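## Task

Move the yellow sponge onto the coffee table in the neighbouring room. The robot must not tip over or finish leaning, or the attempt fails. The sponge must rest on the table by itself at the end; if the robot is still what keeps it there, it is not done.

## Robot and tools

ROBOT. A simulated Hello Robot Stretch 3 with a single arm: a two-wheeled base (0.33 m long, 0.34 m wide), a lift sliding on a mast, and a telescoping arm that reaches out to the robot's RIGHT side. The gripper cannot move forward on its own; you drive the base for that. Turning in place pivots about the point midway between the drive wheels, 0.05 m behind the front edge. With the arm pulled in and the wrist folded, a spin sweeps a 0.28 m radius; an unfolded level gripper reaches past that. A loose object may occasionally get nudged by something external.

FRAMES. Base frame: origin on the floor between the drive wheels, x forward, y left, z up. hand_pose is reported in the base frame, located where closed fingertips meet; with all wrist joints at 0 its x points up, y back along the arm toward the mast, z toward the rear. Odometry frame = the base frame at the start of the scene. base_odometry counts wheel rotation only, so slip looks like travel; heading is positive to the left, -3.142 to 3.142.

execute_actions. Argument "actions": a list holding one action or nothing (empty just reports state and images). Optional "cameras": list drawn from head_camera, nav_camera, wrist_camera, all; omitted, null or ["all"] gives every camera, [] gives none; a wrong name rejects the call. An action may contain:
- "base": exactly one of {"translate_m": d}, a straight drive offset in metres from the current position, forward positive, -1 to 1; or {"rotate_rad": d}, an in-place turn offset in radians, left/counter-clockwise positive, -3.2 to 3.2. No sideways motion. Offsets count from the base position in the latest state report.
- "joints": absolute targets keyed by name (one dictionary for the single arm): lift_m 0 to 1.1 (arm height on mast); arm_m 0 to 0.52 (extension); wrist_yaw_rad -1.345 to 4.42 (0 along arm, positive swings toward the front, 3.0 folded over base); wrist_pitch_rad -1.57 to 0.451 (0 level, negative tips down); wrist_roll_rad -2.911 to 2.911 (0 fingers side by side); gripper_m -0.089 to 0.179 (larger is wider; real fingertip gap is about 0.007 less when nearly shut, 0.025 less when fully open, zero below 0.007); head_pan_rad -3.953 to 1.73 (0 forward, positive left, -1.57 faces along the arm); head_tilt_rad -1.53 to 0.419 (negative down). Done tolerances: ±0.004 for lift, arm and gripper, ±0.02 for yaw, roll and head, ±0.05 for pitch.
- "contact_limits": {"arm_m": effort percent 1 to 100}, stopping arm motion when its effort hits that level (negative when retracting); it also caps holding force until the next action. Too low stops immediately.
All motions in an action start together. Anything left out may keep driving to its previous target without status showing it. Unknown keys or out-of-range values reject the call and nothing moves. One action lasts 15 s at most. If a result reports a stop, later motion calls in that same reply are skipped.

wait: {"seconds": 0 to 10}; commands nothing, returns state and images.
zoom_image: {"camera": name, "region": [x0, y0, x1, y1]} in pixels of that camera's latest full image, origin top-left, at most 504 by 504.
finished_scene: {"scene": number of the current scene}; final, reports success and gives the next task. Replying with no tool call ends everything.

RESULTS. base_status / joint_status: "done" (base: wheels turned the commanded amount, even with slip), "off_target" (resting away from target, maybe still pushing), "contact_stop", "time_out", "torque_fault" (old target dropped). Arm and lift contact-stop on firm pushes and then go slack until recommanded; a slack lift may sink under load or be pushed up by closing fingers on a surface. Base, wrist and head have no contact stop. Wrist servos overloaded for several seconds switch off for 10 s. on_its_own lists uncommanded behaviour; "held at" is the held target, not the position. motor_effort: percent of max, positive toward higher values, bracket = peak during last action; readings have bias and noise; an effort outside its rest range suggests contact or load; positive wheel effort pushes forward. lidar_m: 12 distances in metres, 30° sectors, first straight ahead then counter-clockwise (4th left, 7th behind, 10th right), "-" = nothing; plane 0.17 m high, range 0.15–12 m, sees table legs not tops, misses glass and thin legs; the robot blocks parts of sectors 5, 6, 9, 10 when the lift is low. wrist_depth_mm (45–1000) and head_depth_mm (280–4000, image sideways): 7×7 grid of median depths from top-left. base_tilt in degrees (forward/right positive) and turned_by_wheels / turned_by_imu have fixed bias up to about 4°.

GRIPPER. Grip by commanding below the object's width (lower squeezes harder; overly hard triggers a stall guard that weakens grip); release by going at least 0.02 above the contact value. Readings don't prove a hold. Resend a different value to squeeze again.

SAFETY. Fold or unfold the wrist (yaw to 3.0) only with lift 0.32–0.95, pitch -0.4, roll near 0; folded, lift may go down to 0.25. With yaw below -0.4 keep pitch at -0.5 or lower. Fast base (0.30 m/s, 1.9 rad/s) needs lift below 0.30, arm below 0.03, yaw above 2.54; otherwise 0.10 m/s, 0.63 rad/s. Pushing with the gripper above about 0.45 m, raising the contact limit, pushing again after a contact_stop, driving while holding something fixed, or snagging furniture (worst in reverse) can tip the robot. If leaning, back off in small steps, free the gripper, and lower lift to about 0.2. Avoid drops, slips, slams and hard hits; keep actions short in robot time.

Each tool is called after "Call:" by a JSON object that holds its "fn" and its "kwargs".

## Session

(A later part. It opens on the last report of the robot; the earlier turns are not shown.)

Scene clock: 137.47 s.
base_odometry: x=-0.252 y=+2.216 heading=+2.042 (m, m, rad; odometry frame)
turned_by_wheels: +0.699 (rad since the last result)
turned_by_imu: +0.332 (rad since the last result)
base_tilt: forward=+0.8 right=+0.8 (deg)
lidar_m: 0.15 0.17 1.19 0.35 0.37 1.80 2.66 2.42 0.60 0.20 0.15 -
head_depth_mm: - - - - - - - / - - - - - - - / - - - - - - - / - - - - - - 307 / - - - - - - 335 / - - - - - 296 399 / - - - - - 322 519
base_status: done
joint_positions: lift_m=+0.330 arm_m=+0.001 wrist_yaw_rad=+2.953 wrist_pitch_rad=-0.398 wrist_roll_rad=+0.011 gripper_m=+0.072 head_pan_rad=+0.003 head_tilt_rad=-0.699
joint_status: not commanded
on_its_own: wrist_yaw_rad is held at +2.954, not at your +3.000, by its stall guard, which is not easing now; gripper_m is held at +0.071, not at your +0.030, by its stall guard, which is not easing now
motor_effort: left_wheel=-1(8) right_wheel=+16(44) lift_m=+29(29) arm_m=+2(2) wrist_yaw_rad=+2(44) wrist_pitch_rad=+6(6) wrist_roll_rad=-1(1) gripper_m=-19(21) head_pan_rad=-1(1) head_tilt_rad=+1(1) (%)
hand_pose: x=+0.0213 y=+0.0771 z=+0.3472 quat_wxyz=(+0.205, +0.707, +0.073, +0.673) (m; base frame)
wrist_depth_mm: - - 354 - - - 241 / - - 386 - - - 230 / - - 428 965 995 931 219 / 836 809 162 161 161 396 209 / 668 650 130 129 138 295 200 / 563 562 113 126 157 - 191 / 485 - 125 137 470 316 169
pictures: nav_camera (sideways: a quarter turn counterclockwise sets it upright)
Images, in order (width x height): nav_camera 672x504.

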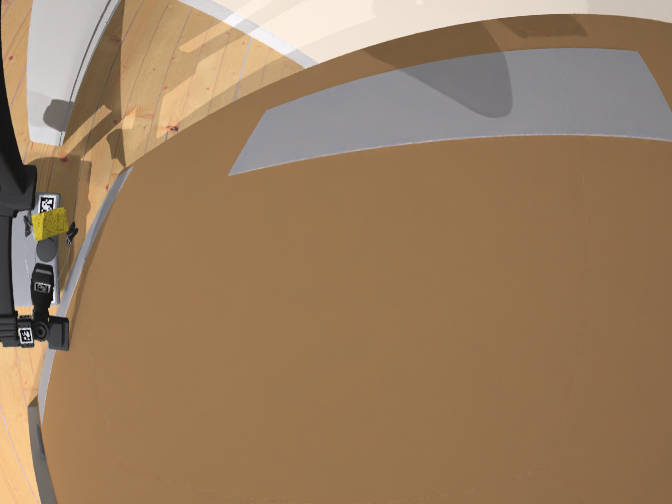

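Now heading ~0.6, door ~30° open. Continue.

Call:
{"fn": "execute_actions", "kwargs": {"actions": [{"base":{"translate_m":0.15}}], "cameras": []}}

Call:
{"fn": "execute_actions", "kwargs": {"actions": [{"base":{"rotate_rad":0.3}}], "cameras": ["nav_camera"]}}

Scene clock: 141.07 s.
base_odometry: x=-0.320 y=+2.350 heading=+2.042 (m, m, rad; odometry frame)
turned_by_wheels: +0.000 (rad since the last result)
turned_by_imu: -0.387 (rad since the last result)
base_tilt: forward=+0.9 right=+0.9 (deg)
lidar_m: - - 0.15 1.18 0.39 0.41 2.19 2.50 3.10 0.19 0.15 -
head_depth_mm: - - - - - - - / - - - - - - - / - - - - - - - / - - - - - - - / - - - - - - - / - - - - - - - / - - - - - - -
base_status: done
joint_positions: lift_m=+0.330 arm_m=+0.001 wrist_yaw_rad=+3.029 wrist_pitch_rad=-0.401 wrist_roll_rad=+0.011 gripper_m=+0.072 head_pan_rad=+0.003 head_tilt_rad=-0.698
joint_status: not commanded
on_its_own: gripper_m is held at +0.071, not at your +0.030, by its stall guard, which is not easing now; wrist_yaw_rad is at rest, and its effort (-14) is outside its rest range (-12 to +12)
motor_effort: left_wheel=+3(33) right_wheel=+12(52) lift_m=+28(31) arm_m=+1(2) wrist_yaw_rad=-14(82) wrist_pitch_rad=+7(7) wrist_roll_rad=-1(1) gripper_m=-21(27) head_pan_rad=-1(1) head_tilt_rad=+0(1) (%)
hand_pose: x=+0.0042 y=+0.0794 z=+0.3466 quat_wxyz=(+0.180, +0.703, +0.101, +0.680) (m; base frame)
wrist_depth_mm: 302 325 - - 357 158 101 / 324 348 - - 355 158 101 / 351 382 - - 353 157 101 / 387 418 154 160 169 156 101 / 627 450 130 129 139 135 101 / 560 496 114 127 159 145 100 / 486 - 124 135 341 155 96
pictures: none
No camera images: the call's "cameras" was empty. Leave "cameras" out to get every camera's image.

Scene clock: 142.50 s.
base_odometry: x=-0.320 y=+2.350 heading=+2.341 (m, m, rad; odometry frame)
turned_by_wheels: +0.299 (rad since the last result)
turned_by_imu: +0.145 (rad since the last result)
base_tilt: forward=+0.9 right=+1.0 (deg)
lidar_m: - 0.15 0.20 0.82 0.41 1.45 2.72 2.48 2.86 0.19 0.15 -
head_depth_mm: - - - - - - - / - - - - - - - / - - - - - - - / - - - - - - - / - - - - - - - / - - - - - - - / - - - - - - -
base_status: rotate_rad off_target (by the wheels' count: +0.2990 of +0.3000)
joint_positions: lift_m=+0.330 arm_m=+0.001 wrist_yaw_rad=+2.981 wrist_pitch_rad=-0.401 wrist_roll_rad=+0.011 gripper_m=+0.072 head_pan_rad=+0.003 head_tilt_rad=-0.698
joint_status: not commanded
on_its_own: gripper_m is held at +0.071, not at your +0.030, by its stall guard, which is not easing now; right_wheel is at rest, and its effort (+27) is outside its rest range (-18 to +18); wrist_yaw_rad moved -0.047 to your old target +3.000
motor_effort: left_wheel=-4(8) right_wheel=+27(44) lift_m=+28(28) arm_m=+1(1) wrist_yaw_rad=+44(44) wrist_pitch_rad=+7(7) wrist_roll_rad=-1(0) gripper_m=-19(20) head_pan_rad=-1(0) head_tilt_rad=+0(0) (%)
hand_pose: x=+0.0149 y=+0.0779 z=+0.3466 quat_wxyz=(+0.197, +0.705, +0.084, +0.676) (m; base frame)
wrist_depth_mm: 315 - - - - 233 137 / 346 - - - - 227 136 / 999 381 - - 953 222 133 / 811 420 155 160 161 216 132 / 668 490 130 128 138 179 130 / 564 556 114 126 156 - 128 / 483 - 125 137 446 200 117
pictures: nav_camera (sideways: a quarter turn counterclockwise sets it upright)
Images, in order (width x height): nav_camera 672x504.

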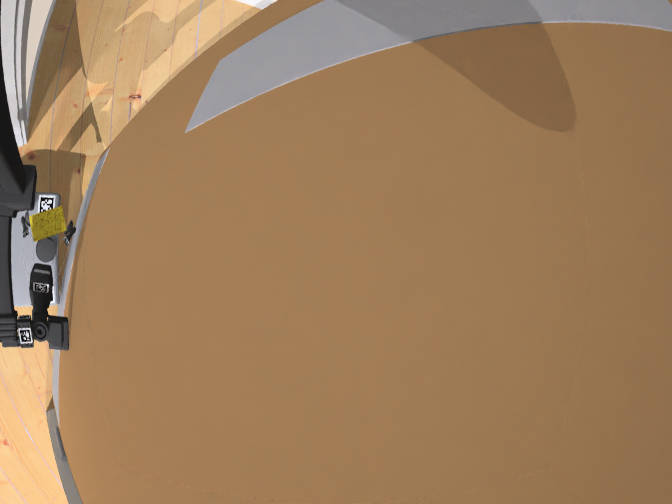

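Call:
{"fn": "execute_actions", "kwargs": {"actions": [{"base":{"translate_m":-0.6}}], "cameras": []}}

Call:
{"fn": "execute_actions", "kwargs": {"actions": [{"base":{"rotate_rad":-2.97},"joints":{"wrist_yaw_rad":3.005,"head_pan_rad":-3.1,"head_tilt_rad":-0.9}}], "cameras": ["nav_camera","head_camera"]}}

Scene clock: 151.13 s.
base_odometry: x=+0.098 y=+1.919 heading=+2.341 (m, m, rad; odometry frame)
turned_by_wheels: +0.000 (rad since the last result)
turned_by_imu: -0.003 (rad since the last result)
base_tilt: forward=+1.0 right=+0.8 (deg)
lidar_m: 0.44 0.44 0.48 0.95 1.08 1.32 2.13 2.00 2.61 2.70 0.77 0.48
head_depth_mm: 369 422 490 586 730 966 1169 / 362 412 476 570 706 923 1143 / 356 403 467 555 681 885 1124 / 350 396 457 541 659 849 1115 / 344 388 446 525 638 813 1111 / 338 381 437 512 619 781 1055 / 333 374 428 497 599 753 960
base_status: done
joint_positions: lift_m=+0.330 arm_m=+0.001 wrist_yaw_rad=+3.029 wrist_pitch_rad=-0.405 wrist_roll_rad=+0.011 gripper_m=+0.072 head_pan_rad=+0.003 head_tilt_rad=-0.698
joint_status: not commanded
on_its_own: wrist_yaw_rad is held at +3.027, not at your +3.000, by its stall guard, which is not easing now; gripper_m is held at +0.071, not at your +0.030, by its stall guard, which is not easing now
motor_effort: left_wheel=+0(24) right_wheel=+1(14) lift_m=+28(28) arm_m=+1(1) wrist_yaw_rad=-2(97) wrist_pitch_rad=+9(11) wrist_roll_rad=-1(1) gripper_m=-19(29) head_pan_rad=-1(1) head_tilt_rad=+0(0) (%)
hand_pose: x=+0.0042 y=+0.0788 z=+0.3456 quat_wxyz=(+0.182, +0.703, +0.102, +0.680) (m; base frame)
wrist_depth_mm: 894 916 - - 783 518 376 / 966 - - - 831 541 408 / 995 - - - 842 553 430 / 823 804 154 161 161 566 451 / 649 654 129 129 138 568 467 / 555 560 115 126 156 - 478 / 486 - 125 135 471 465 451
pictures: none
No camera images: the call's "cameras" was empty. Leave "cameras" out to get every camera's image.

Scene clock: 156.80 s.
base_odometry: x=+0.098 y=+1.919 heading=-0.629 (m, m, rad; odometry frame)
turned_by_wheels: -2.970 (rad since the last result)
turned_by_imu: -2.995 (rad since the last result)
base_tilt: forward=+0.9 right=+0.9 (deg)
lidar_m: 2.13 2.00 2.81 1.60 0.62 0.45 0.44 0.45 0.57 1.07 1.11 1.51
head_depth_mm: 374 437 528 667 900 1205 1148 / 375 440 531 671 909 1215 - / 378 441 533 673 914 1227 - / 378 445 537 681 926 1234 - / 380 444 540 686 940 1221 - / 380 446 543 689 940 1204 1147 / 382 450 546 675 868 1202 1115
base_status: done
joint_positions: lift_m=+0.330 arm_m=+0.001 wrist_yaw_rad=+3.007 wrist_pitch_rad=-0.405 wrist_roll_rad=+0.011 gripper_m=+0.072 head_pan_rad=-3.093 head_tilt_rad=-0.889
joint_status: all done
on_its_own: gripper_m is held at +0.071, not at your +0.030, by its stall guard, which is not easing now
motor_effort: left_wheel=+3(7) right_wheel=-2(5) lift_m=+28(28) arm_m=+2(1) wrist_yaw_rad=-2(2) wrist_pitch_rad=+9(9) wrist_roll_rad=-1(1) gripper_m=-17(19) head_pan_rad=-2(37) head_tilt_rad=-3(15) (%)
hand_pose: x=+0.0091 y=+0.0782 z=+0.3456 quat_wxyz=(+0.189, +0.704, +0.094, +0.678) (m; base frame)
wrist_depth_mm: 592 - - - - - - / 593 715 - - - - - / 576 765 - - 982 969 963 / 566 752 154 161 162 768 746 / 561 660 130 129 138 652 614 / 527 547 113 126 157 - 534 / 478 - 125 135 464 465 460
pictures: head_camera (sideways: a quarter turn clockwise sets it upright), nav_camera (sideways: a quarter turn counterclockwise sets it upright)
Images, in order (width x height): head_camera 896x504, nav_camera 672x504.

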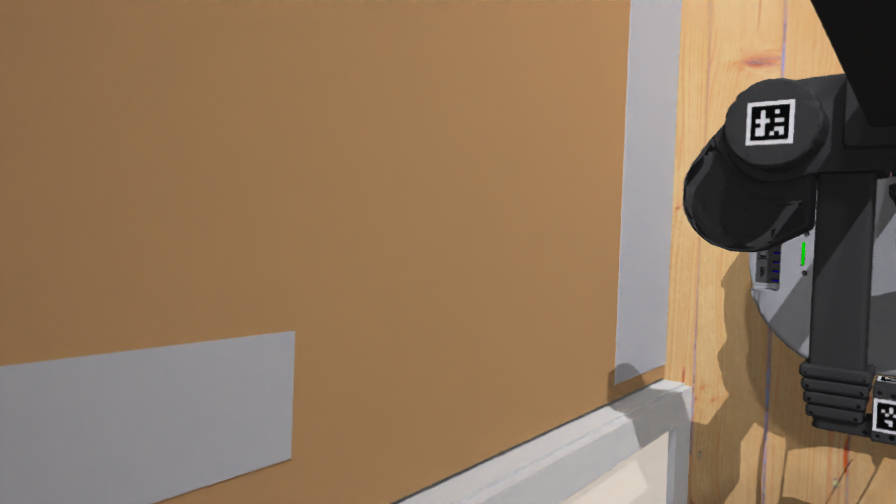

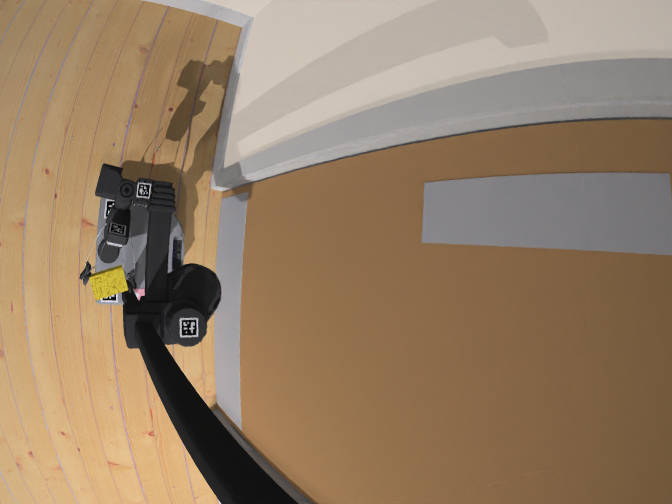

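Call:
{"fn": "execute_actions", "kwargs": {"actions": [{"base":{"rotate_rad":0.5}}], "cameras": []}}

Call:
{"fn": "execute_actions", "kwargs": {"actions": [{"base":{"translate_m":0.3}}], "cameras": []}}

Call:
{"fn": "execute_actions", "kwargs": {"actions": [{"base":{"rotate_rad":-0.5}}], "cameras": []}}

Call:
{"fn": "execute_actions", "kwargs": {"actions": [{"base":{"translate_m":-0.4}}], "cameras": ["nav_camera"]}}

Scene clock: 159.97 s.
base_odometry: x=+0.098 y=+1.919 heading=-0.129 (m, m, rad; odometry frame)
turned_by_wheels: +0.500 (rad since the last result)
turned_by_imu: +0.505 (rad since the last result)
base_tilt: forward=+0.9 right=+0.9 (deg)
lidar_m: 2.00 2.83 1.75 0.64 0.46 0.44 0.45 0.56 1.07 1.11 1.48 2.13
head_depth_mm: 374 426 498 596 744 983 1151 / 394 453 534 649 831 1089 - / 418 485 576 713 942 1196 - / 433 505 609 760 1049 1254 - / 417 492 609 801 1166 1244 - / 462 554 696 934 1322 1235 1147 / 496 605 780 1089 1365 1230 1108
base_status: done
joint_positions: lift_m=+0.330 arm_m=+0.001 wrist_yaw_rad=+3.007 wrist_pitch_rad=-0.405 wrist_roll_rad=+0.011 gripper_m=+0.072 head_pan_rad=-3.093 head_tilt_rad=-0.889
joint_status: not commanded
on_its_own: gripper_m is held at +0.071, not at your +0.030, by its stall guard, which is not easing now
motor_effort: left_wheel=-2(6) right_wheel=+2(5) lift_m=+29(29) arm_m=+1(1) wrist_yaw_rad=-2(2) wrist_pitch_rad=+8(8) wrist_roll_rad=-1(1) gripper_m=-19(18) head_pan_rad=-2(2) head_tilt_rad=-3(3) (%)
hand_pose: x=+0.0091 y=+0.0782 z=+0.3456 quat_wxyz=(+0.189, +0.704, +0.094, +0.678) (m; base frame)
wrist_depth_mm: 379 - 705 991 - - - / 387 455 776 - - - - / 400 485 812 967 976 998 938 / 410 522 155 160 161 761 752 / 426 541 130 128 138 637 631 / 436 519 113 126 157 - 535 / 456 - 126 135 470 466 459
pictures: none
No camera images: the call's "cameras" was empty. Leave "cameras" out to get every camera's image.

Scene clock: 164.23 s.
base_odometry: x=+0.396 y=+1.880 heading=-0.129 (m, m, rad; odometry frame)
turned_by_wheels: +0.000 (rad since the last result)
turned_by_imu: +0.000 (rad since the last result)
base_tilt: forward=+1.0 right=+0.9 (deg)
lidar_m: 1.70 2.58 2.56 0.98 0.73 0.70 0.72 0.92 1.22 1.25 1.68 1.87
head_depth_mm: 620 707 819 986 1224 1233 1145 / 651 750 881 1079 1325 1261 - / 689 801 952 1185 1371 1286 - / 707 831 1009 1275 1390 1259 - / 733 877 1084 1399 1398 1234 - / 792 952 1190 1530 1397 1241 1158 / 856 1037 1336 1576 1402 1241 1122
base_status: done
joint_positions: lift_m=+0.330 arm_m=+0.001 wrist_yaw_rad=+3.007 wrist_pitch_rad=-0.405 wrist_roll_rad=+0.011 gripper_m=+0.072 head_pan_rad=-3.093 head_tilt_rad=-0.889
joint_status: not commanded
on_its_own: gripper_m is held at +0.071, not at your +0.030, by its stall guard, which is not easing now
motor_effort: left_wheel=-2(3) right_wheel=+2(6) lift_m=+28(28) arm_m=+0(1) wrist_yaw_rad=-2(2) wrist_pitch_rad=+8(9) wrist_roll_rad=-1(1) gripper_m=-18(18) head_pan_rad=-2(2) head_tilt_rad=-3(3) (%)
hand_pose: x=+0.0092 y=+0.0782 z=+0.3457 quat_wxyz=(+0.189, +0.704, +0.094, +0.678) (m; base frame)
wrist_depth_mm: 607 - - - - - - / 623 718 - - - - - / 637 760 - 996 990 974 958 / 651 758 154 161 161 768 760 / 639 658 129 129 138 647 629 / 549 557 113 126 157 - 532 / 483 - 126 135 466 465 462
pictures: none
No camera images: the call's "cameras" was empty. Leave "cameras" out to get every camera's image.

Scene clock: 166.00 s.
base_odometry: x=+0.396 y=+1.880 heading=-0.629 (m, m, rad; odometry frame)
turned_by_wheels: -0.500 (rad since the last result)
turned_by_imu: -0.504 (rad since the last result)
base_tilt: forward=+1.0 right=+1.0 (deg)
lidar_m: 1.86 1.70 2.60 2.56 0.95 0.73 0.70 0.73 0.95 1.22 1.26 1.72
head_depth_mm: 623 726 876 1109 1347 1242 1154 / 621 730 880 1115 1369 1264 - / 626 736 888 1125 1368 1281 - / 629 736 890 1138 1373 1251 - / 629 739 899 1140 1369 1239 - / 632 741 903 1146 1371 1244 1147 / 635 744 906 1122 1339 1237 1111
base_status: done
joint_positions: lift_m=+0.330 arm_m=+0.001 wrist_yaw_rad=+3.007 wrist_pitch_rad=-0.405 wrist_roll_rad=+0.011 gripper_m=+0.072 head_pan_rad=-3.093 head_tilt_rad=-0.889
joint_status: not commanded
on_its_own: gripper_m is held at +0.071, not at your +0.030, by its stall guard, which is not easing now
motor_effort: left_wheel=+3(8) right_wheel=-2(4) lift_m=+28(28) arm_m=+1(1) wrist_yaw_rad=-2(2) wrist_pitch_rad=+8(9) wrist_roll_rad=-1(1) gripper_m=-19(19) head_pan_rad=-2(3) head_tilt_rad=-4(4) (%)
hand_pose: x=+0.0092 y=+0.0782 z=+0.3457 quat_wxyz=(+0.189, +0.704, +0.094, +0.678) (m; base frame)
wrist_depth_mm: 939 - - - - - - / 901 - - - - - - / 891 - - - 996 968 950 / 782 798 154 161 161 756 759 / 660 667 130 128 138 631 616 / 558 554 113 126 157 - 533 / 480 - 125 135 467 466 464
pictures: none
No camera images: the call's "cameras" was empty. Leave "cameras" out to get every camera's image.

Scene clock: 171.27 s.
base_odometry: x=+0.072 y=+2.116 heading=-0.629 (m, m, rad; odometry frame)
turned_by_wheels: +0.000 (rad since the last result)
turned_by_imu: +0.001 (rad since the last result)
base_tilt: forward=+1.0 right=+0.9 (deg)
lidar_m: 2.27 2.05 2.66 1.06 0.43 0.31 0.30 0.31 0.43 1.03 1.27 1.72
head_depth_mm: - 296 348 440 596 913 1150 / - 297 351 443 602 866 - / - 299 353 447 608 809 - / - 300 355 450 613 887 - / - 299 357 453 620 979 - / - 300 360 458 626 987 1146 / - 302 362 461 633 1006 1114
base_status: done
joint_positions: lift_m=+0.330 arm_m=+0.001 wrist_yaw_rad=+3.007 wrist_pitch_rad=-0.405 wrist_roll_rad=+0.011 gripper_m=+0.072 head_pan_rad=-3.093 head_tilt_rad=-0.889
joint_status: not commanded
on_its_own: gripper_m is held at +0.071, not at your +0.030, by its stall guard, which is not easing now
motor_effort: left_wheel=+3(3) right_wheel=-2(5) lift_m=+28(28) arm_m=+2(2) wrist_yaw_rad=-2(2) wrist_pitch_rad=+8(9) wrist_roll_rad=-1(1) gripper_m=-20(19) head_pan_rad=-2(2) head_tilt_rad=-2(4) (%)
hand_pose: x=+0.0092 y=+0.0782 z=+0.3457 quat_wxyz=(+0.189, +0.704, +0.094, +0.678) (m; base frame)
wrist_depth_mm: 404 - - - - - - / 397 519 - - - - - / 388 555 994 995 976 975 947 / 385 557 154 161 161 756 756 / 375 532 130 129 138 641 621 / 370 478 114 126 156 - 528 / 355 - 126 135 469 459 456
pictures: nav_camera (sideways: a quarter turn counterclockwise sets it upright)
Images, in order (width x height): nav_camera 672x504.

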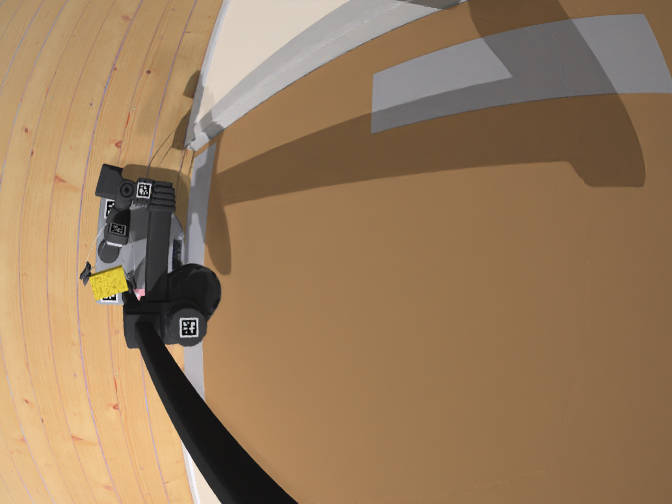

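Wrist clears the jamb marginally. Reverse.

Call:
{"fn": "execute_actions", "kwargs": {"actions": [{"base":{"translate_m":-0.3}}], "cameras": ["nav_camera"]}}

Scene clock: 176.30 s.
base_odometry: x=-0.170 y=+2.292 heading=-0.629 (m, m, rad; odometry frame)
turned_by_wheels: +0.000 (rad since the last result)
turned_by_imu: +0.002 (rad since the last result)
base_tilt: forward=+0.9 right=+1.0 (deg)
lidar_m: 2.57 2.32 2.66 0.37 0.27 0.26 0.27 0.38 1.27 0.40 1.26 1.72
head_depth_mm: - - 297 345 428 565 742 / - - 311 378 481 631 - / - 294 338 420 551 693 - / - 308 372 471 642 935 - / 292 334 412 537 772 1192 - / 306 365 461 624 965 1240 1144 / 329 402 523 745 1387 1234 1117
base_status: done
joint_positions: lift_m=+0.330 arm_m=+0.001 wrist_yaw_rad=+3.006 wrist_pitch_rad=-0.404 wrist_roll_rad=+0.011 gripper_m=+0.072 head_pan_rad=-3.094 head_tilt_rad=-0.892
joint_status: not commanded
on_its_own: gripper_m is held at +0.071, not at your +0.030, by its stall guard, which is not easing now
motor_effort: left_wheel=-11(67) right_wheel=-7(50) lift_m=+28(28) arm_m=+1(1) wrist_yaw_rad=-1(2) wrist_pitch_rad=+8(9) wrist_roll_rad=-1(1) gripper_m=-20(20) head_pan_rad=-2(2) head_tilt_rad=-3(3) (%)
hand_pose: x=+0.0094 y=+0.0783 z=+0.3459 quat_wxyz=(+0.189, +0.704, +0.094, +0.678) (m; base frame)
wrist_depth_mm: 229 - 409 - - - - / 237 271 445 601 - - - / 245 290 488 683 - 977 978 / 253 311 154 161 161 766 759 / 263 326 130 129 139 637 618 / 272 319 113 126 157 - 535 / 280 - 125 135 475 470 457
pictures: nav_camera (sideways: a quarter turn counterclockwise sets it upright)
Images, in order (width x height): nav_camera 672x504.

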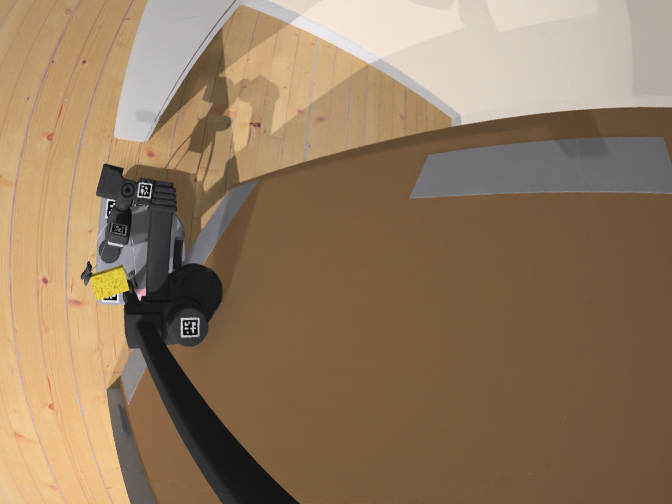

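Works straight.

Call:
{"fn": "execute_actions", "kwargs": {"actions": [{"base":{"translate_m":-0.35}}], "cameras": ["nav_camera"]}}

Scene clock: 181.27 s.
base_odometry: x=-0.453 y=+2.498 heading=-0.629 (m, m, rad; odometry frame)
turned_by_wheels: +0.000 (rad since the last result)
turned_by_imu: +0.001 (rad since the last result)
base_tilt: forward=+0.9 right=+0.9 (deg)
lidar_m: 2.91 2.64 0.35 0.25 0.23 0.24 0.32 1.73 1.26 1.05 0.48 1.72
head_depth_mm: - 293 322 365 422 498 587 / 298 329 374 437 519 618 - / 341 386 451 545 681 797 - / 1659 1935 1761 1530 1094 1238 - / 1721 2059 1860 1594 1399 1231 - / 1740 2028 1867 1600 1391 1234 1148 / 1751 2070 1865 1584 1388 1234 1115
base_status: done
joint_positions: lift_m=+0.330 arm_m=+0.001 wrist_yaw_rad=+3.006 wrist_pitch_rad=-0.404 wrist_roll_rad=+0.011 gripper_m=+0.072 head_pan_rad=-3.094 head_tilt_rad=-0.892
joint_status: not commanded
on_its_own: gripper_m is held at +0.071, not at your +0.030, by its stall guard, which is not easing now
motor_effort: left_wheel=-8(30) right_wheel=-7(16) lift_m=+28(28) arm_m=+1(1) wrist_yaw_rad=-1(1) wrist_pitch_rad=+8(8) wrist_roll_rad=-1(1) gripper_m=-18(20) head_pan_rad=-2(2) head_tilt_rad=-3(2) (%)
hand_pose: x=+0.0094 y=+0.0783 z=+0.3459 quat_wxyz=(+0.189, +0.704, +0.094, +0.678) (m; base frame)
wrist_depth_mm: 192 - 261 307 386 555 - / 203 221 285 334 431 - - / 216 240 316 371 495 921 963 / 231 263 155 161 161 774 760 / 246 280 129 129 138 638 624 / 264 294 113 126 156 - 528 / 285 - 125 135 470 467 462
pictures: nav_camera (sideways: a quarter turn counterclockwise sets it upright)
Images, in order (width x height): nav_camera 672x504.

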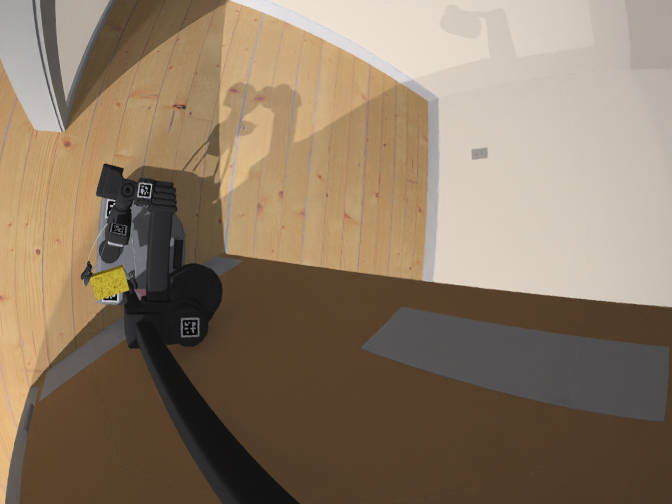

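Call:
{"fn": "execute_actions", "kwargs": {"actions": [{"base":{"translate_m":-0.6}}], "cameras": []}}

Call:
{"fn": "execute_actions", "kwargs": {"actions": [{"base":{"translate_m":-0.45},"joints":{"head_pan_rad":1.57,"head_tilt_rad":-0.5,"lift_m":0.28}}], "cameras": ["nav_camera","head_camera"]}}

Scene clock: 189.27 s.
base_odometry: x=-0.938 y=+2.851 heading=-0.629 (m, m, rad; odometry frame)
turned_by_wheels: +0.000 (rad since the last result)
turned_by_imu: +0.002 (rad since the last result)
base_tilt: forward=+0.9 right=+0.9 (deg)
lidar_m: 3.52 0.34 0.18 0.18 1.79 1.31 1.26 1.31 1.27 1.22 1.23 0.95
head_depth_mm: 1147 1333 1617 1605 1383 1237 1146 / 1155 1348 1618 1599 1396 1264 - / 1151 1340 1629 1592 1388 1277 - / 1152 1355 1644 1590 1404 1256 - / 1161 1366 1651 1604 1400 1242 - / 1160 1373 1666 1588 1382 1232 1147 / 1177 1378 1687 1595 1383 1224 1106
base_status: done
joint_positions: lift_m=+0.330 arm_m=+0.001 wrist_yaw_rad=+3.006 wrist_pitch_rad=-0.403 wrist_roll_rad=+0.011 gripper_m=+0.072 head_pan_rad=-3.094 head_tilt_rad=-0.892
joint_status: not commanded
on_its_own: gripper_m is held at +0.071, not at your +0.030, by its stall guard, which is not easing now
motor_effort: left_wheel=-8(17) right_wheel=+2(13) lift_m=+28(28) arm_m=+1(1) wrist_yaw_rad=-1(1) wrist_pitch_rad=+8(8) wrist_roll_rad=-1(1) gripper_m=-18(19) head_pan_rad=-1(2) head_tilt_rad=-2(2) (%)
hand_pose: x=+0.0094 y=+0.0784 z=+0.3460 quat_wxyz=(+0.189, +0.704, +0.093, +0.678) (m; base frame)
wrist_depth_mm: - - - - 208 243 290 / - - - - 231 275 338 / - - - 968 260 315 404 / 796 814 154 161 161 373 505 / 652 649 130 128 138 483 603 / 559 559 113 126 156 - 531 / 484 - 125 135 457 463 463
pictures: none
No camera images: the call's "cameras" was empty. Leave "cameras" out to get every camera's image.

Scene clock: 192.67 s.
base_odometry: x=-1.302 y=+3.116 heading=-0.629 (m, m, rad; odometry frame)
turned_by_wheels: +0.000 (rad since the last result)
turned_by_imu: +0.001 (rad since the last result)
base_tilt: forward=+0.8 right=+1.0 (deg)
lidar_m: 1.52 1.42 1.87 1.89 1.15 0.84 0.81 0.84 1.15 1.22 1.26 1.37
head_depth_mm: 2193 2424 2640 2429 1879 1531 1281 / 2195 2395 2392 2323 1915 1529 1270 / 2187 2389 2407 2411 1874 1520 1271 / 2158 2388 2405 2382 1891 1529 1265 / 2194 2389 2517 2267 1886 1518 1266 / 2172 2379 2632 2489 1867 1510 1267 / 2183 2337 2561 2378 1884 1525 1301
base_status: done
joint_positions: lift_m=+0.280 arm_m=+0.001 wrist_yaw_rad=+3.006 wrist_pitch_rad=-0.403 wrist_roll_rad=+0.011 gripper_m=+0.072 head_pan_rad=+1.563 head_tilt_rad=-0.507
joint_status: all done
on_its_own: gripper_m is held at +0.071, not at your +0.030, by its stall guard, which is not easing now
motor_effort: left_wheel=+0(14) right_wheel=+1(4) lift_m=+25(25) arm_m=+2(1) wrist_yaw_rad=-1(1) wrist_pitch_rad=+8(8) wrist_roll_rad=-1(1) gripper_m=-19(20) head_pan_rad=+3(38) head_tilt_rad=+3(20) (%)
hand_pose: x=+0.0094 y=+0.0784 z=+0.2961 quat_wxyz=(+0.189, +0.704, +0.093, +0.678) (m; base frame)
wrist_depth_mm: - - - - - - - / - - - - - - - / 956 907 899 905 857 875 833 / 726 723 154 160 161 677 687 / 589 576 130 129 138 569 550 / 497 514 113 126 156 - 476 / 443 - 126 135 417 414 408
pictures: head_camera (sideways: a quarter turn clockwise sets it upright), nav_camera (sideways: a quarter turn counterclockwise sets it upright)
Images, in order (width x height): head_camera 896x504, nav_camera 672x504.

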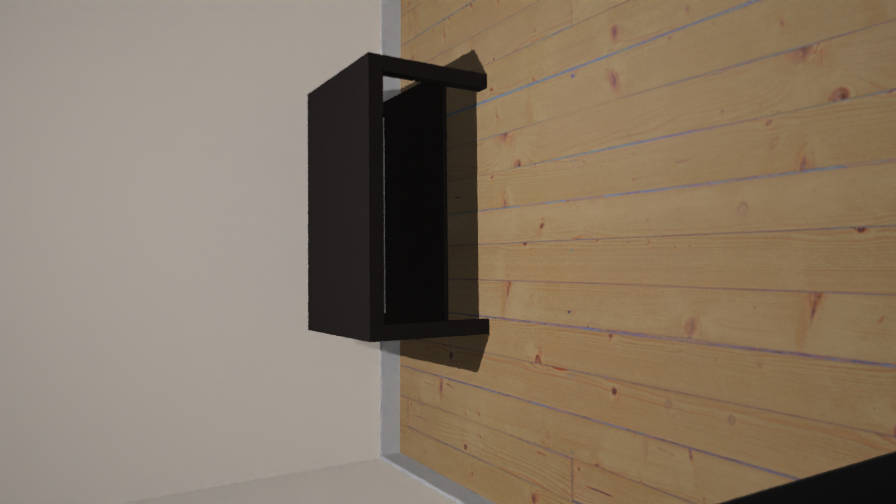

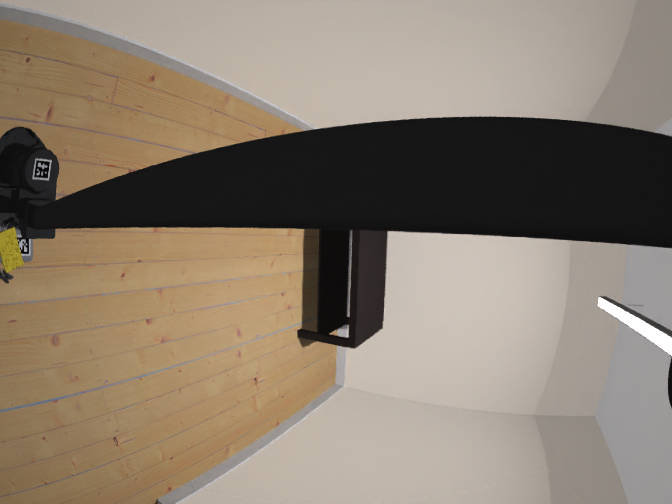

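Call:
{"fn": "execute_actions", "kwargs": {"actions": [{"base":{"rotate_rad":1.63}}], "cameras": []}}

Call:
{"fn": "execute_actions", "kwargs": {"actions": [{"base":{"translate_m":0.7}}], "cameras": []}}

Call:
{"fn": "execute_actions", "kwargs": {"actions": [{"base":{"translate_m":0.58}}], "cameras": []}}

Call:
{"fn": "execute_actions", "kwargs": {"actions": [{"base":{"rotate_rad":1.5},"joints":{"head_pan_rad":-1.57,"head_tilt_rad":-0.8,"lift_m":0.75}}], "cameras": []}}

Call:
{"fn": "execute_actions", "kwargs": {"actions": [{"joints":{"wrist_yaw_rad":0}}]}}

Scene clock: 195.83 s.
base_odometry: x=-1.302 y=+3.116 heading=+1.001 (m, m, rad; odometry frame)
turned_by_wheels: +1.630 (rad since the last result)
turned_by_imu: +1.639 (rad since the last result)
base_tilt: forward=+0.9 right=+0.9 (deg)
lidar_m: 1.89 1.09 0.83 0.81 0.85 1.21 1.22 1.28 1.01 1.02 1.39 1.99
head_depth_mm: 650 713 788 883 1008 1164 1277 / 652 717 791 890 1009 1173 1276 / 656 719 798 891 1015 1182 1272 / 658 721 799 899 1021 1183 1265 / 661 721 803 904 1026 1195 1266 / 663 728 808 906 1030 1201 1271 / 665 731 813 909 1036 1205 1301
base_status: done
joint_positions: lift_m=+0.280 arm_m=+0.001 wrist_yaw_rad=+3.006 wrist_pitch_rad=-0.403 wrist_roll_rad=+0.011 gripper_m=+0.072 head_pan_rad=+1.563 head_tilt_rad=-0.507
joint_status: not commanded
on_its_own: gripper_m is held at +0.071, not at your +0.030, by its stall guard, which is not easing now
motor_effort: left_wheel=-3(7) right_wheel=+2(8) lift_m=+25(25) arm_m=+1(1) wrist_yaw_rad=-1(1) wrist_pitch_rad=+8(8) wrist_roll_rad=-1(1) gripper_m=-19(19) head_pan_rad=+3(3) head_tilt_rad=+3(3) (%)
hand_pose: x=+0.0094 y=+0.0784 z=+0.2961 quat_wxyz=(+0.189, +0.704, +0.093, +0.678) (m; base frame)
wrist_depth_mm: 766 - 786 782 817 807 806 / 831 851 865 869 875 890 903 / 883 880 892 886 887 856 843 / 730 708 155 161 161 675 677 / 585 586 130 129 138 567 558 / 494 509 114 126 156 - 473 / 441 - 125 135 416 414 412
pictures: none
No camera images: the call's "cameras" was empty. Leave "cameras" out to get every camera's image.

Scene clock: 199.97 s.
base_odometry: x=-0.924 y=+3.705 heading=+1.000 (m, m, rad; odometry frame)
turned_by_wheels: +0.000 (rad since the last result)
turned_by_imu: +0.000 (rad since the last result)
base_tilt: forward=+0.9 right=+1.0 (deg)
lidar_m: 1.19 1.04 0.79 0.77 0.81 1.16 1.92 1.83 1.42 1.35 1.43 1.37
head_depth_mm: 620 678 748 838 953 1100 1253 / 620 681 753 844 960 1111 1247 / 625 684 754 849 963 1119 1244 / 624 690 758 854 974 1121 1239 / 627 690 765 858 976 1134 1250 / 630 696 767 864 983 1142 1258 / 633 694 770 870 991 1148 1276
base_status: done
joint_positions: lift_m=+0.280 arm_m=+0.001 wrist_yaw_rad=+3.006 wrist_pitch_rad=-0.403 wrist_roll_rad=+0.011 gripper_m=+0.072 head_pan_rad=+1.563 head_tilt_rad=-0.507
joint_status: not commanded
on_its_own: gripper_m is held at +0.071, not at your +0.030, by its stall guard, which is not easing now
motor_effort: left_wheel=-2(7) right_wheel=+2(7) lift_m=+25(25) arm_m=+0(0) wrist_yaw_rad=-1(1) wrist_pitch_rad=+8(7) wrist_roll_rad=-1(1) gripper_m=-19(20) head_pan_rad=+3(3) head_tilt_rad=+2(3) (%)
hand_pose: x=+0.0094 y=+0.0784 z=+0.2961 quat_wxyz=(+0.189, +0.704, +0.093, +0.678) (m; base frame)
wrist_depth_mm: 712 - 749 752 765 780 799 / 786 812 825 820 844 859 875 / 848 859 854 877 883 889 847 / 720 708 155 160 161 686 680 / 589 584 130 128 138 577 558 / 493 505 113 126 156 - 469 / 439 - 125 135 414 413 407
pictures: none
No camera images: the call's "cameras" was empty. Leave "cameras" out to get every camera's image.

Scene clock: 203.47 s.
base_odometry: x=-0.611 y=+4.193 heading=+1.000 (m, m, rad; odometry frame)
turned_by_wheels: +0.000 (rad since the last result)
turned_by_imu: +0.000 (rad since the last result)
base_tilt: forward=+0.9 right=+0.9 (deg)
lidar_m: 0.61 1.00 0.76 0.74 0.78 1.11 2.50 1.92 1.43 1.39 0.93 1.31
head_depth_mm: 594 648 721 802 913 1054 1212 / 595 652 722 811 919 1065 1213 / 599 655 725 812 924 1067 1220 / 600 658 730 814 930 1083 1222 / 601 658 732 823 932 1082 1227 / 605 664 736 824 945 1093 1232 / 606 666 735 830 947 1099 1246
base_status: done
joint_positions: lift_m=+0.280 arm_m=+0.001 wrist_yaw_rad=+3.006 wrist_pitch_rad=-0.403 wrist_roll_rad=+0.011 gripper_m=+0.072 head_pan_rad=+1.563 head_tilt_rad=-0.507
joint_status: not commanded
on_its_own: gripper_m is held at +0.071, not at your +0.030, by its stall guard, which is not easing now
motor_effort: left_wheel=-1(6) right_wheel=+2(7) lift_m=+25(25) arm_m=+0(1) wrist_yaw_rad=-1(1) wrist_pitch_rad=+8(8) wrist_roll_rad=-1(1) gripper_m=-18(20) head_pan_rad=+3(3) head_tilt_rad=+3(2) (%)
hand_pose: x=+0.0094 y=+0.0784 z=+0.2961 quat_wxyz=(+0.189, +0.704, +0.093, +0.678) (m; base frame)
wrist_depth_mm: 703 - 713 725 732 749 758 / 766 760 788 803 818 824 847 / 823 830 850 854 849 863 837 / 720 720 154 161 161 684 679 / 587 584 130 129 138 577 551 / 500 504 114 126 157 - 473 / 439 - 125 135 415 413 413
pictures: none
No camera images: the call's "cameras" was empty. Leave "cameras" out to get every camera's image.

Scene clock: 208.57 s.
base_odometry: x=-0.611 y=+4.193 heading=+2.500 (m, m, rad; odometry frame)
turned_by_wheels: +1.500 (rad since the last result)
turned_by_imu: +1.512 (rad since the last result)
base_tilt: forward=+0.9 right=+0.9 (deg)
lidar_m: 0.74 0.77 1.03 2.50 2.06 1.45 1.39 0.92 1.31 0.61 0.61 0.77
head_depth_mm: 1117 1291 1379 1135 1309 1334 - / 1119 1288 1411 1134 1273 1334 1101 / 1111 1292 1408 1128 1281 1336 1100 / 1116 1273 1393 1121 1257 1335 - / 1117 1277 1435 1123 1095 1307 1125 / 1109 1277 1497 1692 1468 1283 1137 / 1113 1279 1508 1682 1476 1284 1136
base_status: done
joint_positions: lift_m=+0.750 arm_m=+0.001 wrist_yaw_rad=+3.006 wrist_pitch_rad=-0.403 wrist_roll_rad=+0.011 gripper_m=+0.072 head_pan_rad=-1.563 head_tilt_rad=-0.790
joint_status: all done
on_its_own: gripper_m is held at +0.071, not at your +0.030, by its stall guard, which is not easing now
motor_effort: left_wheel=-2(9) right_wheel=+2(7) lift_m=+32(32) arm_m=+0(1) wrist_yaw_rad=-1(1) wrist_pitch_rad=+8(9) wrist_roll_rad=-1(1) gripper_m=-18(20) head_pan_rad=-2(34) head_tilt_rad=-3(19) (%)
hand_pose: x=+0.0094 y=+0.0783 z=+0.7659 quat_wxyz=(+0.189, +0.704, +0.093, +0.678) (m; base frame)
wrist_depth_mm: - - - - - - 779 / - - - - - - 795 / - - - - - - 792 / - - 154 161 161 - 808 / - - 130 128 138 - 834 / - - 115 126 156 - 850 / 936 932 903 864 903 894 800
pictures: none
No camera images: the call's "cameras" was empty. Leave "cameras" out to get every camera's image.

Scene clock: 211.07 s.
base_odometry: x=-0.611 y=+4.193 heading=+2.500 (m, m, rad; odometry frame)
turned_by_wheels: +0.000 (rad since the last result)
turned_by_imu: +0.000 (rad since the last result)
base_tilt: forward=+0.9 right=+0.9 (deg)
lidar_m: 0.74 0.76 1.03 2.50 2.06 1.45 1.39 0.92 1.30 0.61 0.62 0.77
head_depth_mm: 1123 1290 1374 1137 1306 1336 - / 1118 1289 1413 1130 1286 1334 - / 1114 1287 1401 1128 998 - - / 1120 1280 1399 1131 601 - 1124 / 1107 1283 1448 1129 1039 1266 1135 / 1113 1285 1501 1690 1486 1289 1137 / 1112 1270 1507 1686 1473 1287 1131
base_status: not commanded
joint_positions: lift_m=+0.750 arm_m=+0.001 wrist_yaw_rad=+0.002 wrist_pitch_rad=-0.403 wrist_roll_rad=+0.011 gripper_m=+0.072 head_pan_rad=-1.563 head_tilt_rad=-0.790
joint_status: all done
on_its_own: gripper_m is held at +0.071, not at your +0.030, by its stall guard, which is not easing now
motor_effort: left_wheel=-2(2) right_wheel=+2(2) lift_m=+31(32) arm_m=+1(1) wrist_yaw_rad=-3(3) wrist_pitch_rad=+8(8) wrist_roll_rad=-1(1) gripper_m=-19(19) head_pan_rad=-2(2) head_tilt_rad=-2(3) (%)
hand_pose: x=-0.0211 y=-0.3721 z=+0.7659 quat_wxyz=(+0.689, +0.142, -0.696, -0.142) (m; base frame)
wrist_depth_mm: 914 962 962 973 962 942 970 / 911 - - - - - - / 908 - - 947 961 922 - / 908 - - 160 161 725 712 / 908 - 129 129 138 598 574 / 883 - 116 126 156 - 806 / 874 910 902 864 878 848 779
pictures: head_camera (sideways: a quarter turn clockwise sets it upright), nav_camera (sideways: a quarter turn counterclockwise sets it upright), wrist_camera
Images, in order (width x height): head_camera 896x504, nav_camera 672x504, wrist_camera 644x364.

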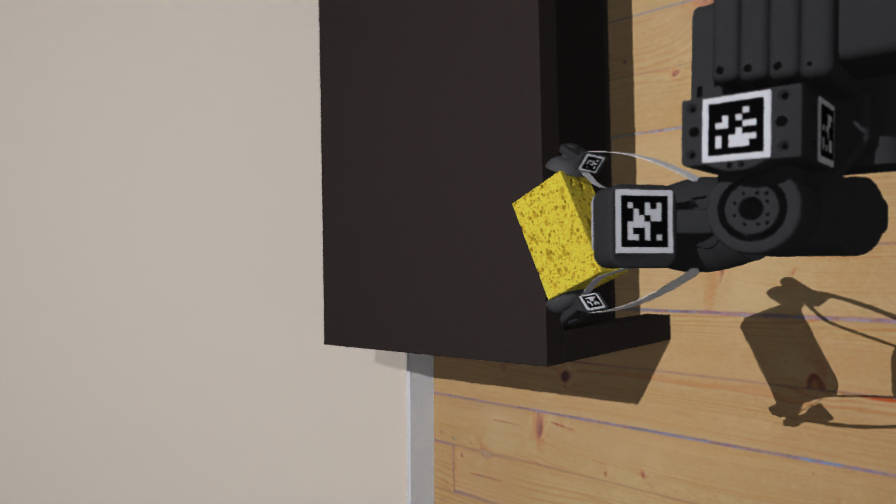

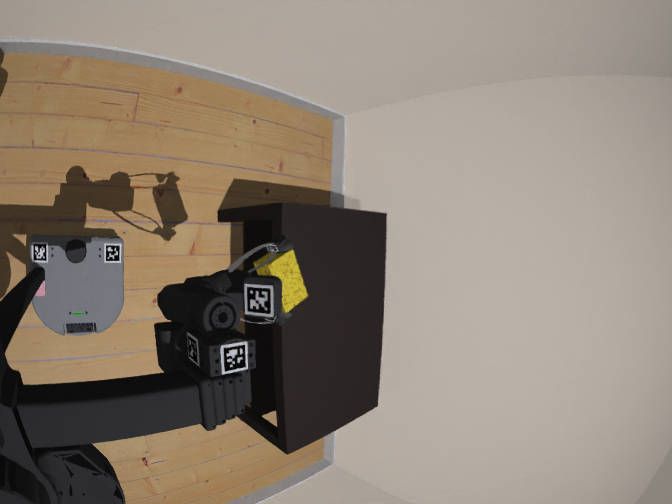

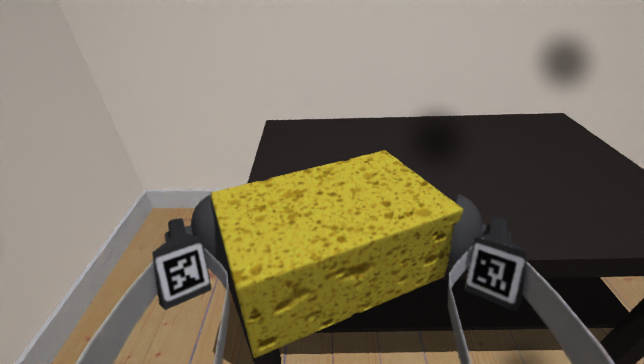

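Call:
{"fn": "execute_actions", "kwargs": {"actions": [{"base":{"translate_m":-0.18},"joints":{"arm_m":0.33,"lift_m":0.6}}], "cameras": ["wrist_camera","head_camera"]}}

Scene clock: 215.27 s.
base_odometry: x=-0.467 y=+4.086 heading=+2.500 (m, m, rad; odometry frame)
turned_by_wheels: +0.000 (rad since the last result)
turned_by_imu: +0.001 (rad since the last result)
base_tilt: forward=+0.9 right=+0.9 (deg)
lidar_m: 0.92 0.95 1.29 2.50 1.80 1.26 1.21 1.25 0.80 1.28 0.67 0.96
head_depth_mm: 1120 1298 1379 1131 1309 1283 1147 / 1125 1283 1388 1136 1289 - - / 1115 1288 1381 1186 1339 1285 1135 / 1121 1280 1410 1066 1304 1277 1131 / 1117 1279 1402 1125 1275 1281 1130 / 1117 1279 1408 1126 1200 1288 1132 / 1112 1282 1505 1636 1197 1291 1135
base_status: done
joint_positions: lift_m=+0.600 arm_m=+0.330 wrist_yaw_rad=+0.000 wrist_pitch_rad=-0.403 wrist_roll_rad=+0.011 gripper_m=+0.072 head_pan_rad=-1.563 head_tilt_rad=-0.790
joint_status: all done
on_its_own: gripper_m is held at +0.071, not at your +0.030, by its stall guard, which is not easing now
motor_effort: left_wheel=-2(6) right_wheel=+2(3) lift_m=+25(26) arm_m=+3(2) wrist_yaw_rad=-1(3) wrist_pitch_rad=+8(8) wrist_roll_rad=-1(1) gripper_m=-19(19) head_pan_rad=-2(3) head_tilt_rad=-3(3) (%)
hand_pose: x=-0.0214 y=-0.7010 z=+0.6162 quat_wxyz=(+0.689, +0.141, -0.696, -0.143) (m; base frame)
wrist_depth_mm: 656 652 646 652 646 643 642 / 718 703 712 705 711 696 705 / 792 774 616 603 600 579 577 / 872 489 478 161 161 463 453 / 411 397 130 128 138 386 376 / 338 335 116 126 156 - 323 / 291 288 279 271 282 280 278
pictures: head_camera (sideways: a quarter turn clockwise sets it upright), wrist_camera
Images, in order (width x height): head_camera 896x504, wrist_camera 644x364.

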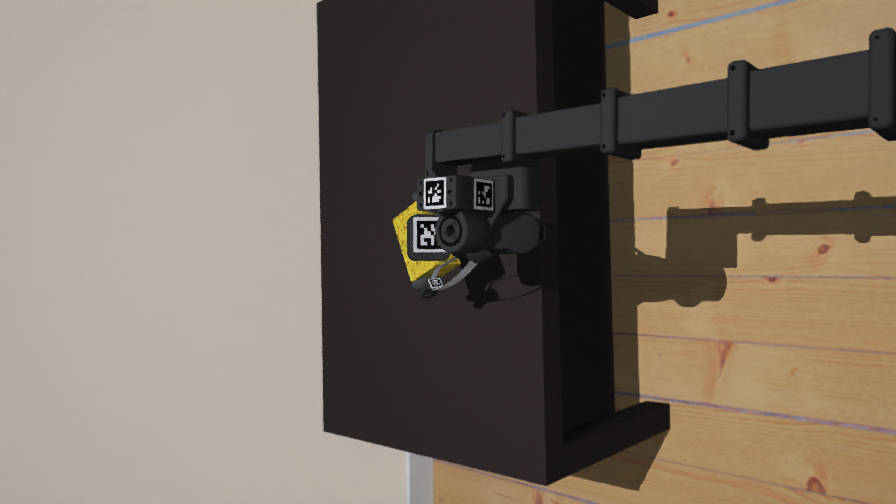

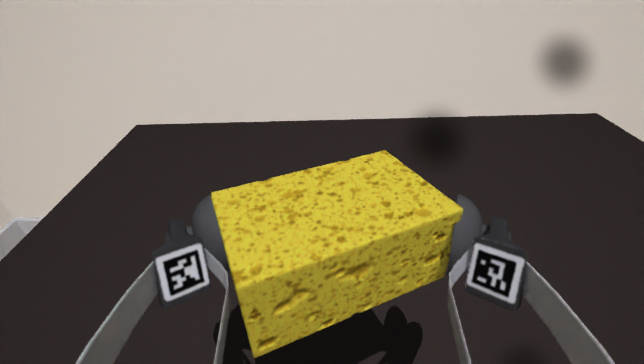

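Call:
{"fn": "execute_actions", "kwargs": {"actions": [{"joints":{"lift_m":0.472}}], "cameras": []}}

Call:
{"fn": "execute_actions", "kwargs": {"actions": [{"joints":{"gripper_m":0.179}}], "cameras": ["wrist_camera"]}}

Call:
{"fn": "execute_actions", "kwargs": {"actions": [{"joints":{"lift_m":0.6}}], "cameras": []}}

Call:
{"fn": "execute_actions", "kwargs": {"actions": [{"joints":{"arm_m":0.0}}], "cameras": ["wrist_camera"]}}

Scene clock: 217.97 s.
base_odometry: x=-0.467 y=+4.086 heading=+2.500 (m, m, rad; odometry frame)
turned_by_wheels: +0.000 (rad since the last result)
turned_by_imu: +0.000 (rad since the last result)
base_tilt: forward=+0.9 right=+0.9 (deg)
lidar_m: 0.92 0.95 1.29 2.50 1.81 1.26 1.21 1.25 0.80 1.27 0.67 0.96
head_depth_mm: 1126 1293 1380 1130 1305 1284 1141 / 1126 1286 1369 1124 1310 1277 1145 / 1117 1279 1364 1156 - 1285 1142 / 1117 1278 1418 1156 1300 1280 1135 / 1113 1277 1398 1125 1277 1285 1136 / 1113 1279 1399 1117 1202 1285 1132 / 1109 1282 1508 1643 1195 1284 1137
base_status: not commanded
joint_positions: lift_m=+0.472 arm_m=+0.330 wrist_yaw_rad=+0.000 wrist_pitch_rad=-0.403 wrist_roll_rad=+0.011 gripper_m=+0.072 head_pan_rad=-1.563 head_tilt_rad=-0.790
joint_status: all done
on_its_own: gripper_m is held at +0.071, not at your +0.030, by its stall guard, which is not easing now
motor_effort: left_wheel=-1(2) right_wheel=+3(2) lift_m=+25(26) arm_m=+3(3) wrist_yaw_rad=+0(1) wrist_pitch_rad=+8(8) wrist_roll_rad=-1(1) gripper_m=-20(19) head_pan_rad=-2(2) head_tilt_rad=-3(3) (%)
hand_pose: x=-0.0214 y=-0.7010 z=+0.4882 quat_wxyz=(+0.689, +0.141, -0.696, -0.143) (m; base frame)
wrist_depth_mm: 651 653 654 648 645 644 638 / 695 471 463 445 444 431 422 / 342 336 330 325 319 315 310 / 263 260 257 161 162 249 246 / 215 213 130 129 138 208 203 / 182 181 116 126 156 - 172 / 157 156 151 146 153 151 150
pictures: none
No camera images: the call's "cameras" was empty. Leave "cameras" out to get every camera's image.

Scene clock: 219.53 s.
base_odometry: x=-0.467 y=+4.086 heading=+2.500 (m, m, rad; odometry frame)
turned_by_wheels: +0.000 (rad since the last result)
turned_by_imu: +0.000 (rad since the last result)
base_tilt: forward=+0.9 right=+0.9 (deg)
lidar_m: 0.92 0.95 1.28 2.50 1.80 1.26 1.21 1.25 0.80 1.28 0.67 0.96
head_depth_mm: 1118 1290 1368 1138 1310 1286 1139 / 1121 1287 1372 1129 1309 1287 1144 / 1113 1285 1369 1157 - 1273 1140 / 1120 1286 1413 1154 1337 1279 1131 / 1115 1282 1405 1128 1269 1281 1134 / 1114 1277 1414 1129 1203 1271 1130 / 1112 1284 1499 1669 1202 1282 1131
base_status: not commanded
joint_positions: lift_m=+0.472 arm_m=+0.330 wrist_yaw_rad=+0.000 wrist_pitch_rad=-0.403 wrist_roll_rad=+0.011 gripper_m=+0.179 head_pan_rad=-1.563 head_tilt_rad=-0.790
joint_status: all done
motor_effort: left_wheel=-2(2) right_wheel=+2(2) lift_m=+25(24) arm_m=+3(4) wrist_yaw_rad=-1(1) wrist_pitch_rad=+8(8) wrist_roll_rad=-1(1) gripper_m=+1(83) head_pan_rad=-2(2) head_tilt_rad=-3(3) (%)
hand_pose: x=-0.0214 y=-0.7010 z=+0.4882 quat_wxyz=(+0.689, +0.141, -0.696, -0.143) (m; base frame)
wrist_depth_mm: 654 661 646 635 650 636 623 / 697 472 457 450 440 430 425 / 341 336 331 327 321 314 311 / 262 260 257 186 239 247 246 / 215 221 154 146 150 206 210 / 187 176 168 129 161 174 - / 152 156 151 145 153 152 149
pictures: wrist_camera
Images, in order (width x height): wrist_camera 644x364.

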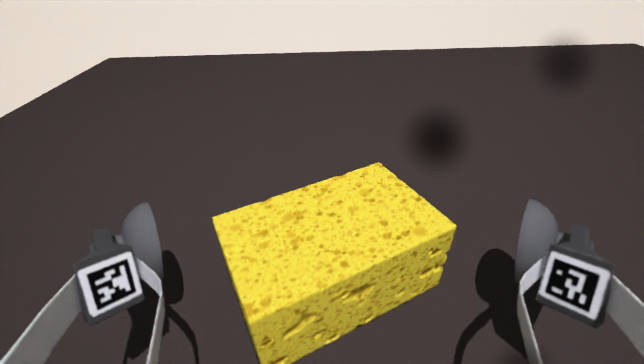

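Scene clock: 221.53 s.
base_odometry: x=-0.467 y=+4.086 heading=+2.500 (m, m, rad; odometry frame)
turned_by_wheels: +0.000 (rad since the last result)
turned_by_imu: +0.000 (rad since the last result)
base_tilt: forward=+0.9 right=+1.0 (deg)
lidar_m: 0.92 0.95 1.28 2.50 1.80 1.26 1.21 1.25 0.80 1.27 0.67 0.96
head_depth_mm: 1121 1295 1378 1130 1305 1288 1147 / 1123 1295 1369 1127 1306 - - / 1125 1292 1374 1182 1327 1282 1132 / 1114 1283 1412 1159 1291 1275 1136 / 1111 1293 1409 1127 1271 1280 1133 / 1113 1281 1402 1126 1204 1283 1131 / 1112 1278 1518 1644 1200 1281 1127
base_status: not commanded
joint_positions: lift_m=+0.600 arm_m=+0.330 wrist_yaw_rad=+0.000 wrist_pitch_rad=-0.402 wrist_roll_rad=+0.011 gripper_m=+0.179 head_pan_rad=-1.563 head_tilt_rad=-0.790
joint_status: all done
motor_effort: left_wheel=-2(2) right_wheel=+2(2) lift_m=+31(32) arm_m=+3(3) wrist_yaw_rad=-1(1) wrist_pitch_rad=+8(8) wrist_roll_rad=-1(1) gripper_m=+1(1) head_pan_rad=-3(2) head_tilt_rad=-3(2) (%)
hand_pose: x=-0.0214 y=-0.7011 z=+0.6160 quat_wxyz=(+0.689, +0.141, -0.696, -0.142) (m; base frame)
wrist_depth_mm: 657 652 644 647 645 644 635 / 719 715 718 710 703 706 698 / 797 757 617 602 605 578 575 / 882 481 478 475 463 460 457 / 411 408 393 387 383 379 390 / 346 327 331 327 325 324 - / 290 290 286 239 275 281 275
pictures: none
No camera images: the call's "cameras" was empty. Leave "cameras" out to get every camera's image.

Scene clock: 225.17 s.
base_odometry: x=-0.467 y=+4.086 heading=+2.500 (m, m, rad; odometry frame)
turned_by_wheels: +0.000 (rad since the last result)
turned_by_imu: +0.001 (rad since the last result)
base_tilt: forward=+0.9 right=+0.9 (deg)
lidar_m: 0.92 0.95 1.28 2.50 1.79 1.26 1.21 1.25 0.80 1.27 0.67 0.96
head_depth_mm: 1121 1298 1371 1139 1306 1298 1155 / 1126 1296 1379 1126 1308 1286 - / 1126 1295 1372 1129 1300 1283 - / 1120 1283 1417 1129 1275 1331 1134 / 1119 1280 1406 1129 1270 1280 1132 / 1114 1276 1417 1127 1198 1291 1133 / 1114 1278 1504 1649 1198 1278 1144
base_status: not commanded
joint_positions: lift_m=+0.600 arm_m=+0.001 wrist_yaw_rad=+0.000 wrist_pitch_rad=-0.402 wrist_roll_rad=+0.011 gripper_m=+0.179 head_pan_rad=-1.563 head_tilt_rad=-0.790
joint_status: all done
motor_effort: left_wheel=-2(1) right_wheel=+2(2) lift_m=+32(31) arm_m=+0(0) wrist_yaw_rad=-1(1) wrist_pitch_rad=+8(7) wrist_roll_rad=-1(1) gripper_m=+1(1) head_pan_rad=-3(2) head_tilt_rad=-3(3) (%)
hand_pose: x=-0.0214 y=-0.3723 z=+0.6160 quat_wxyz=(+0.689, +0.141, -0.696, -0.142) (m; base frame)
wrist_depth_mm: 974 962 981 966 955 950 948 / - - 866 847 815 808 - / - - 615 547 605 591 582 / - 488 484 476 469 471 469 / - 639 783 794 784 765 566 / 915 644 742 737 731 727 - / 778 738 752 756 738 740 710
pictures: wrist_camera
Images, in order (width x height): wrist_camera 644x364.

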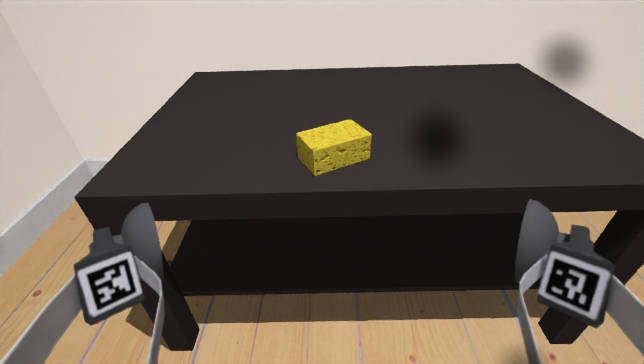

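Call:
{"fn": "finished_scene", "kwargs": {"scene": 2}}

The scene is finished: the task was done.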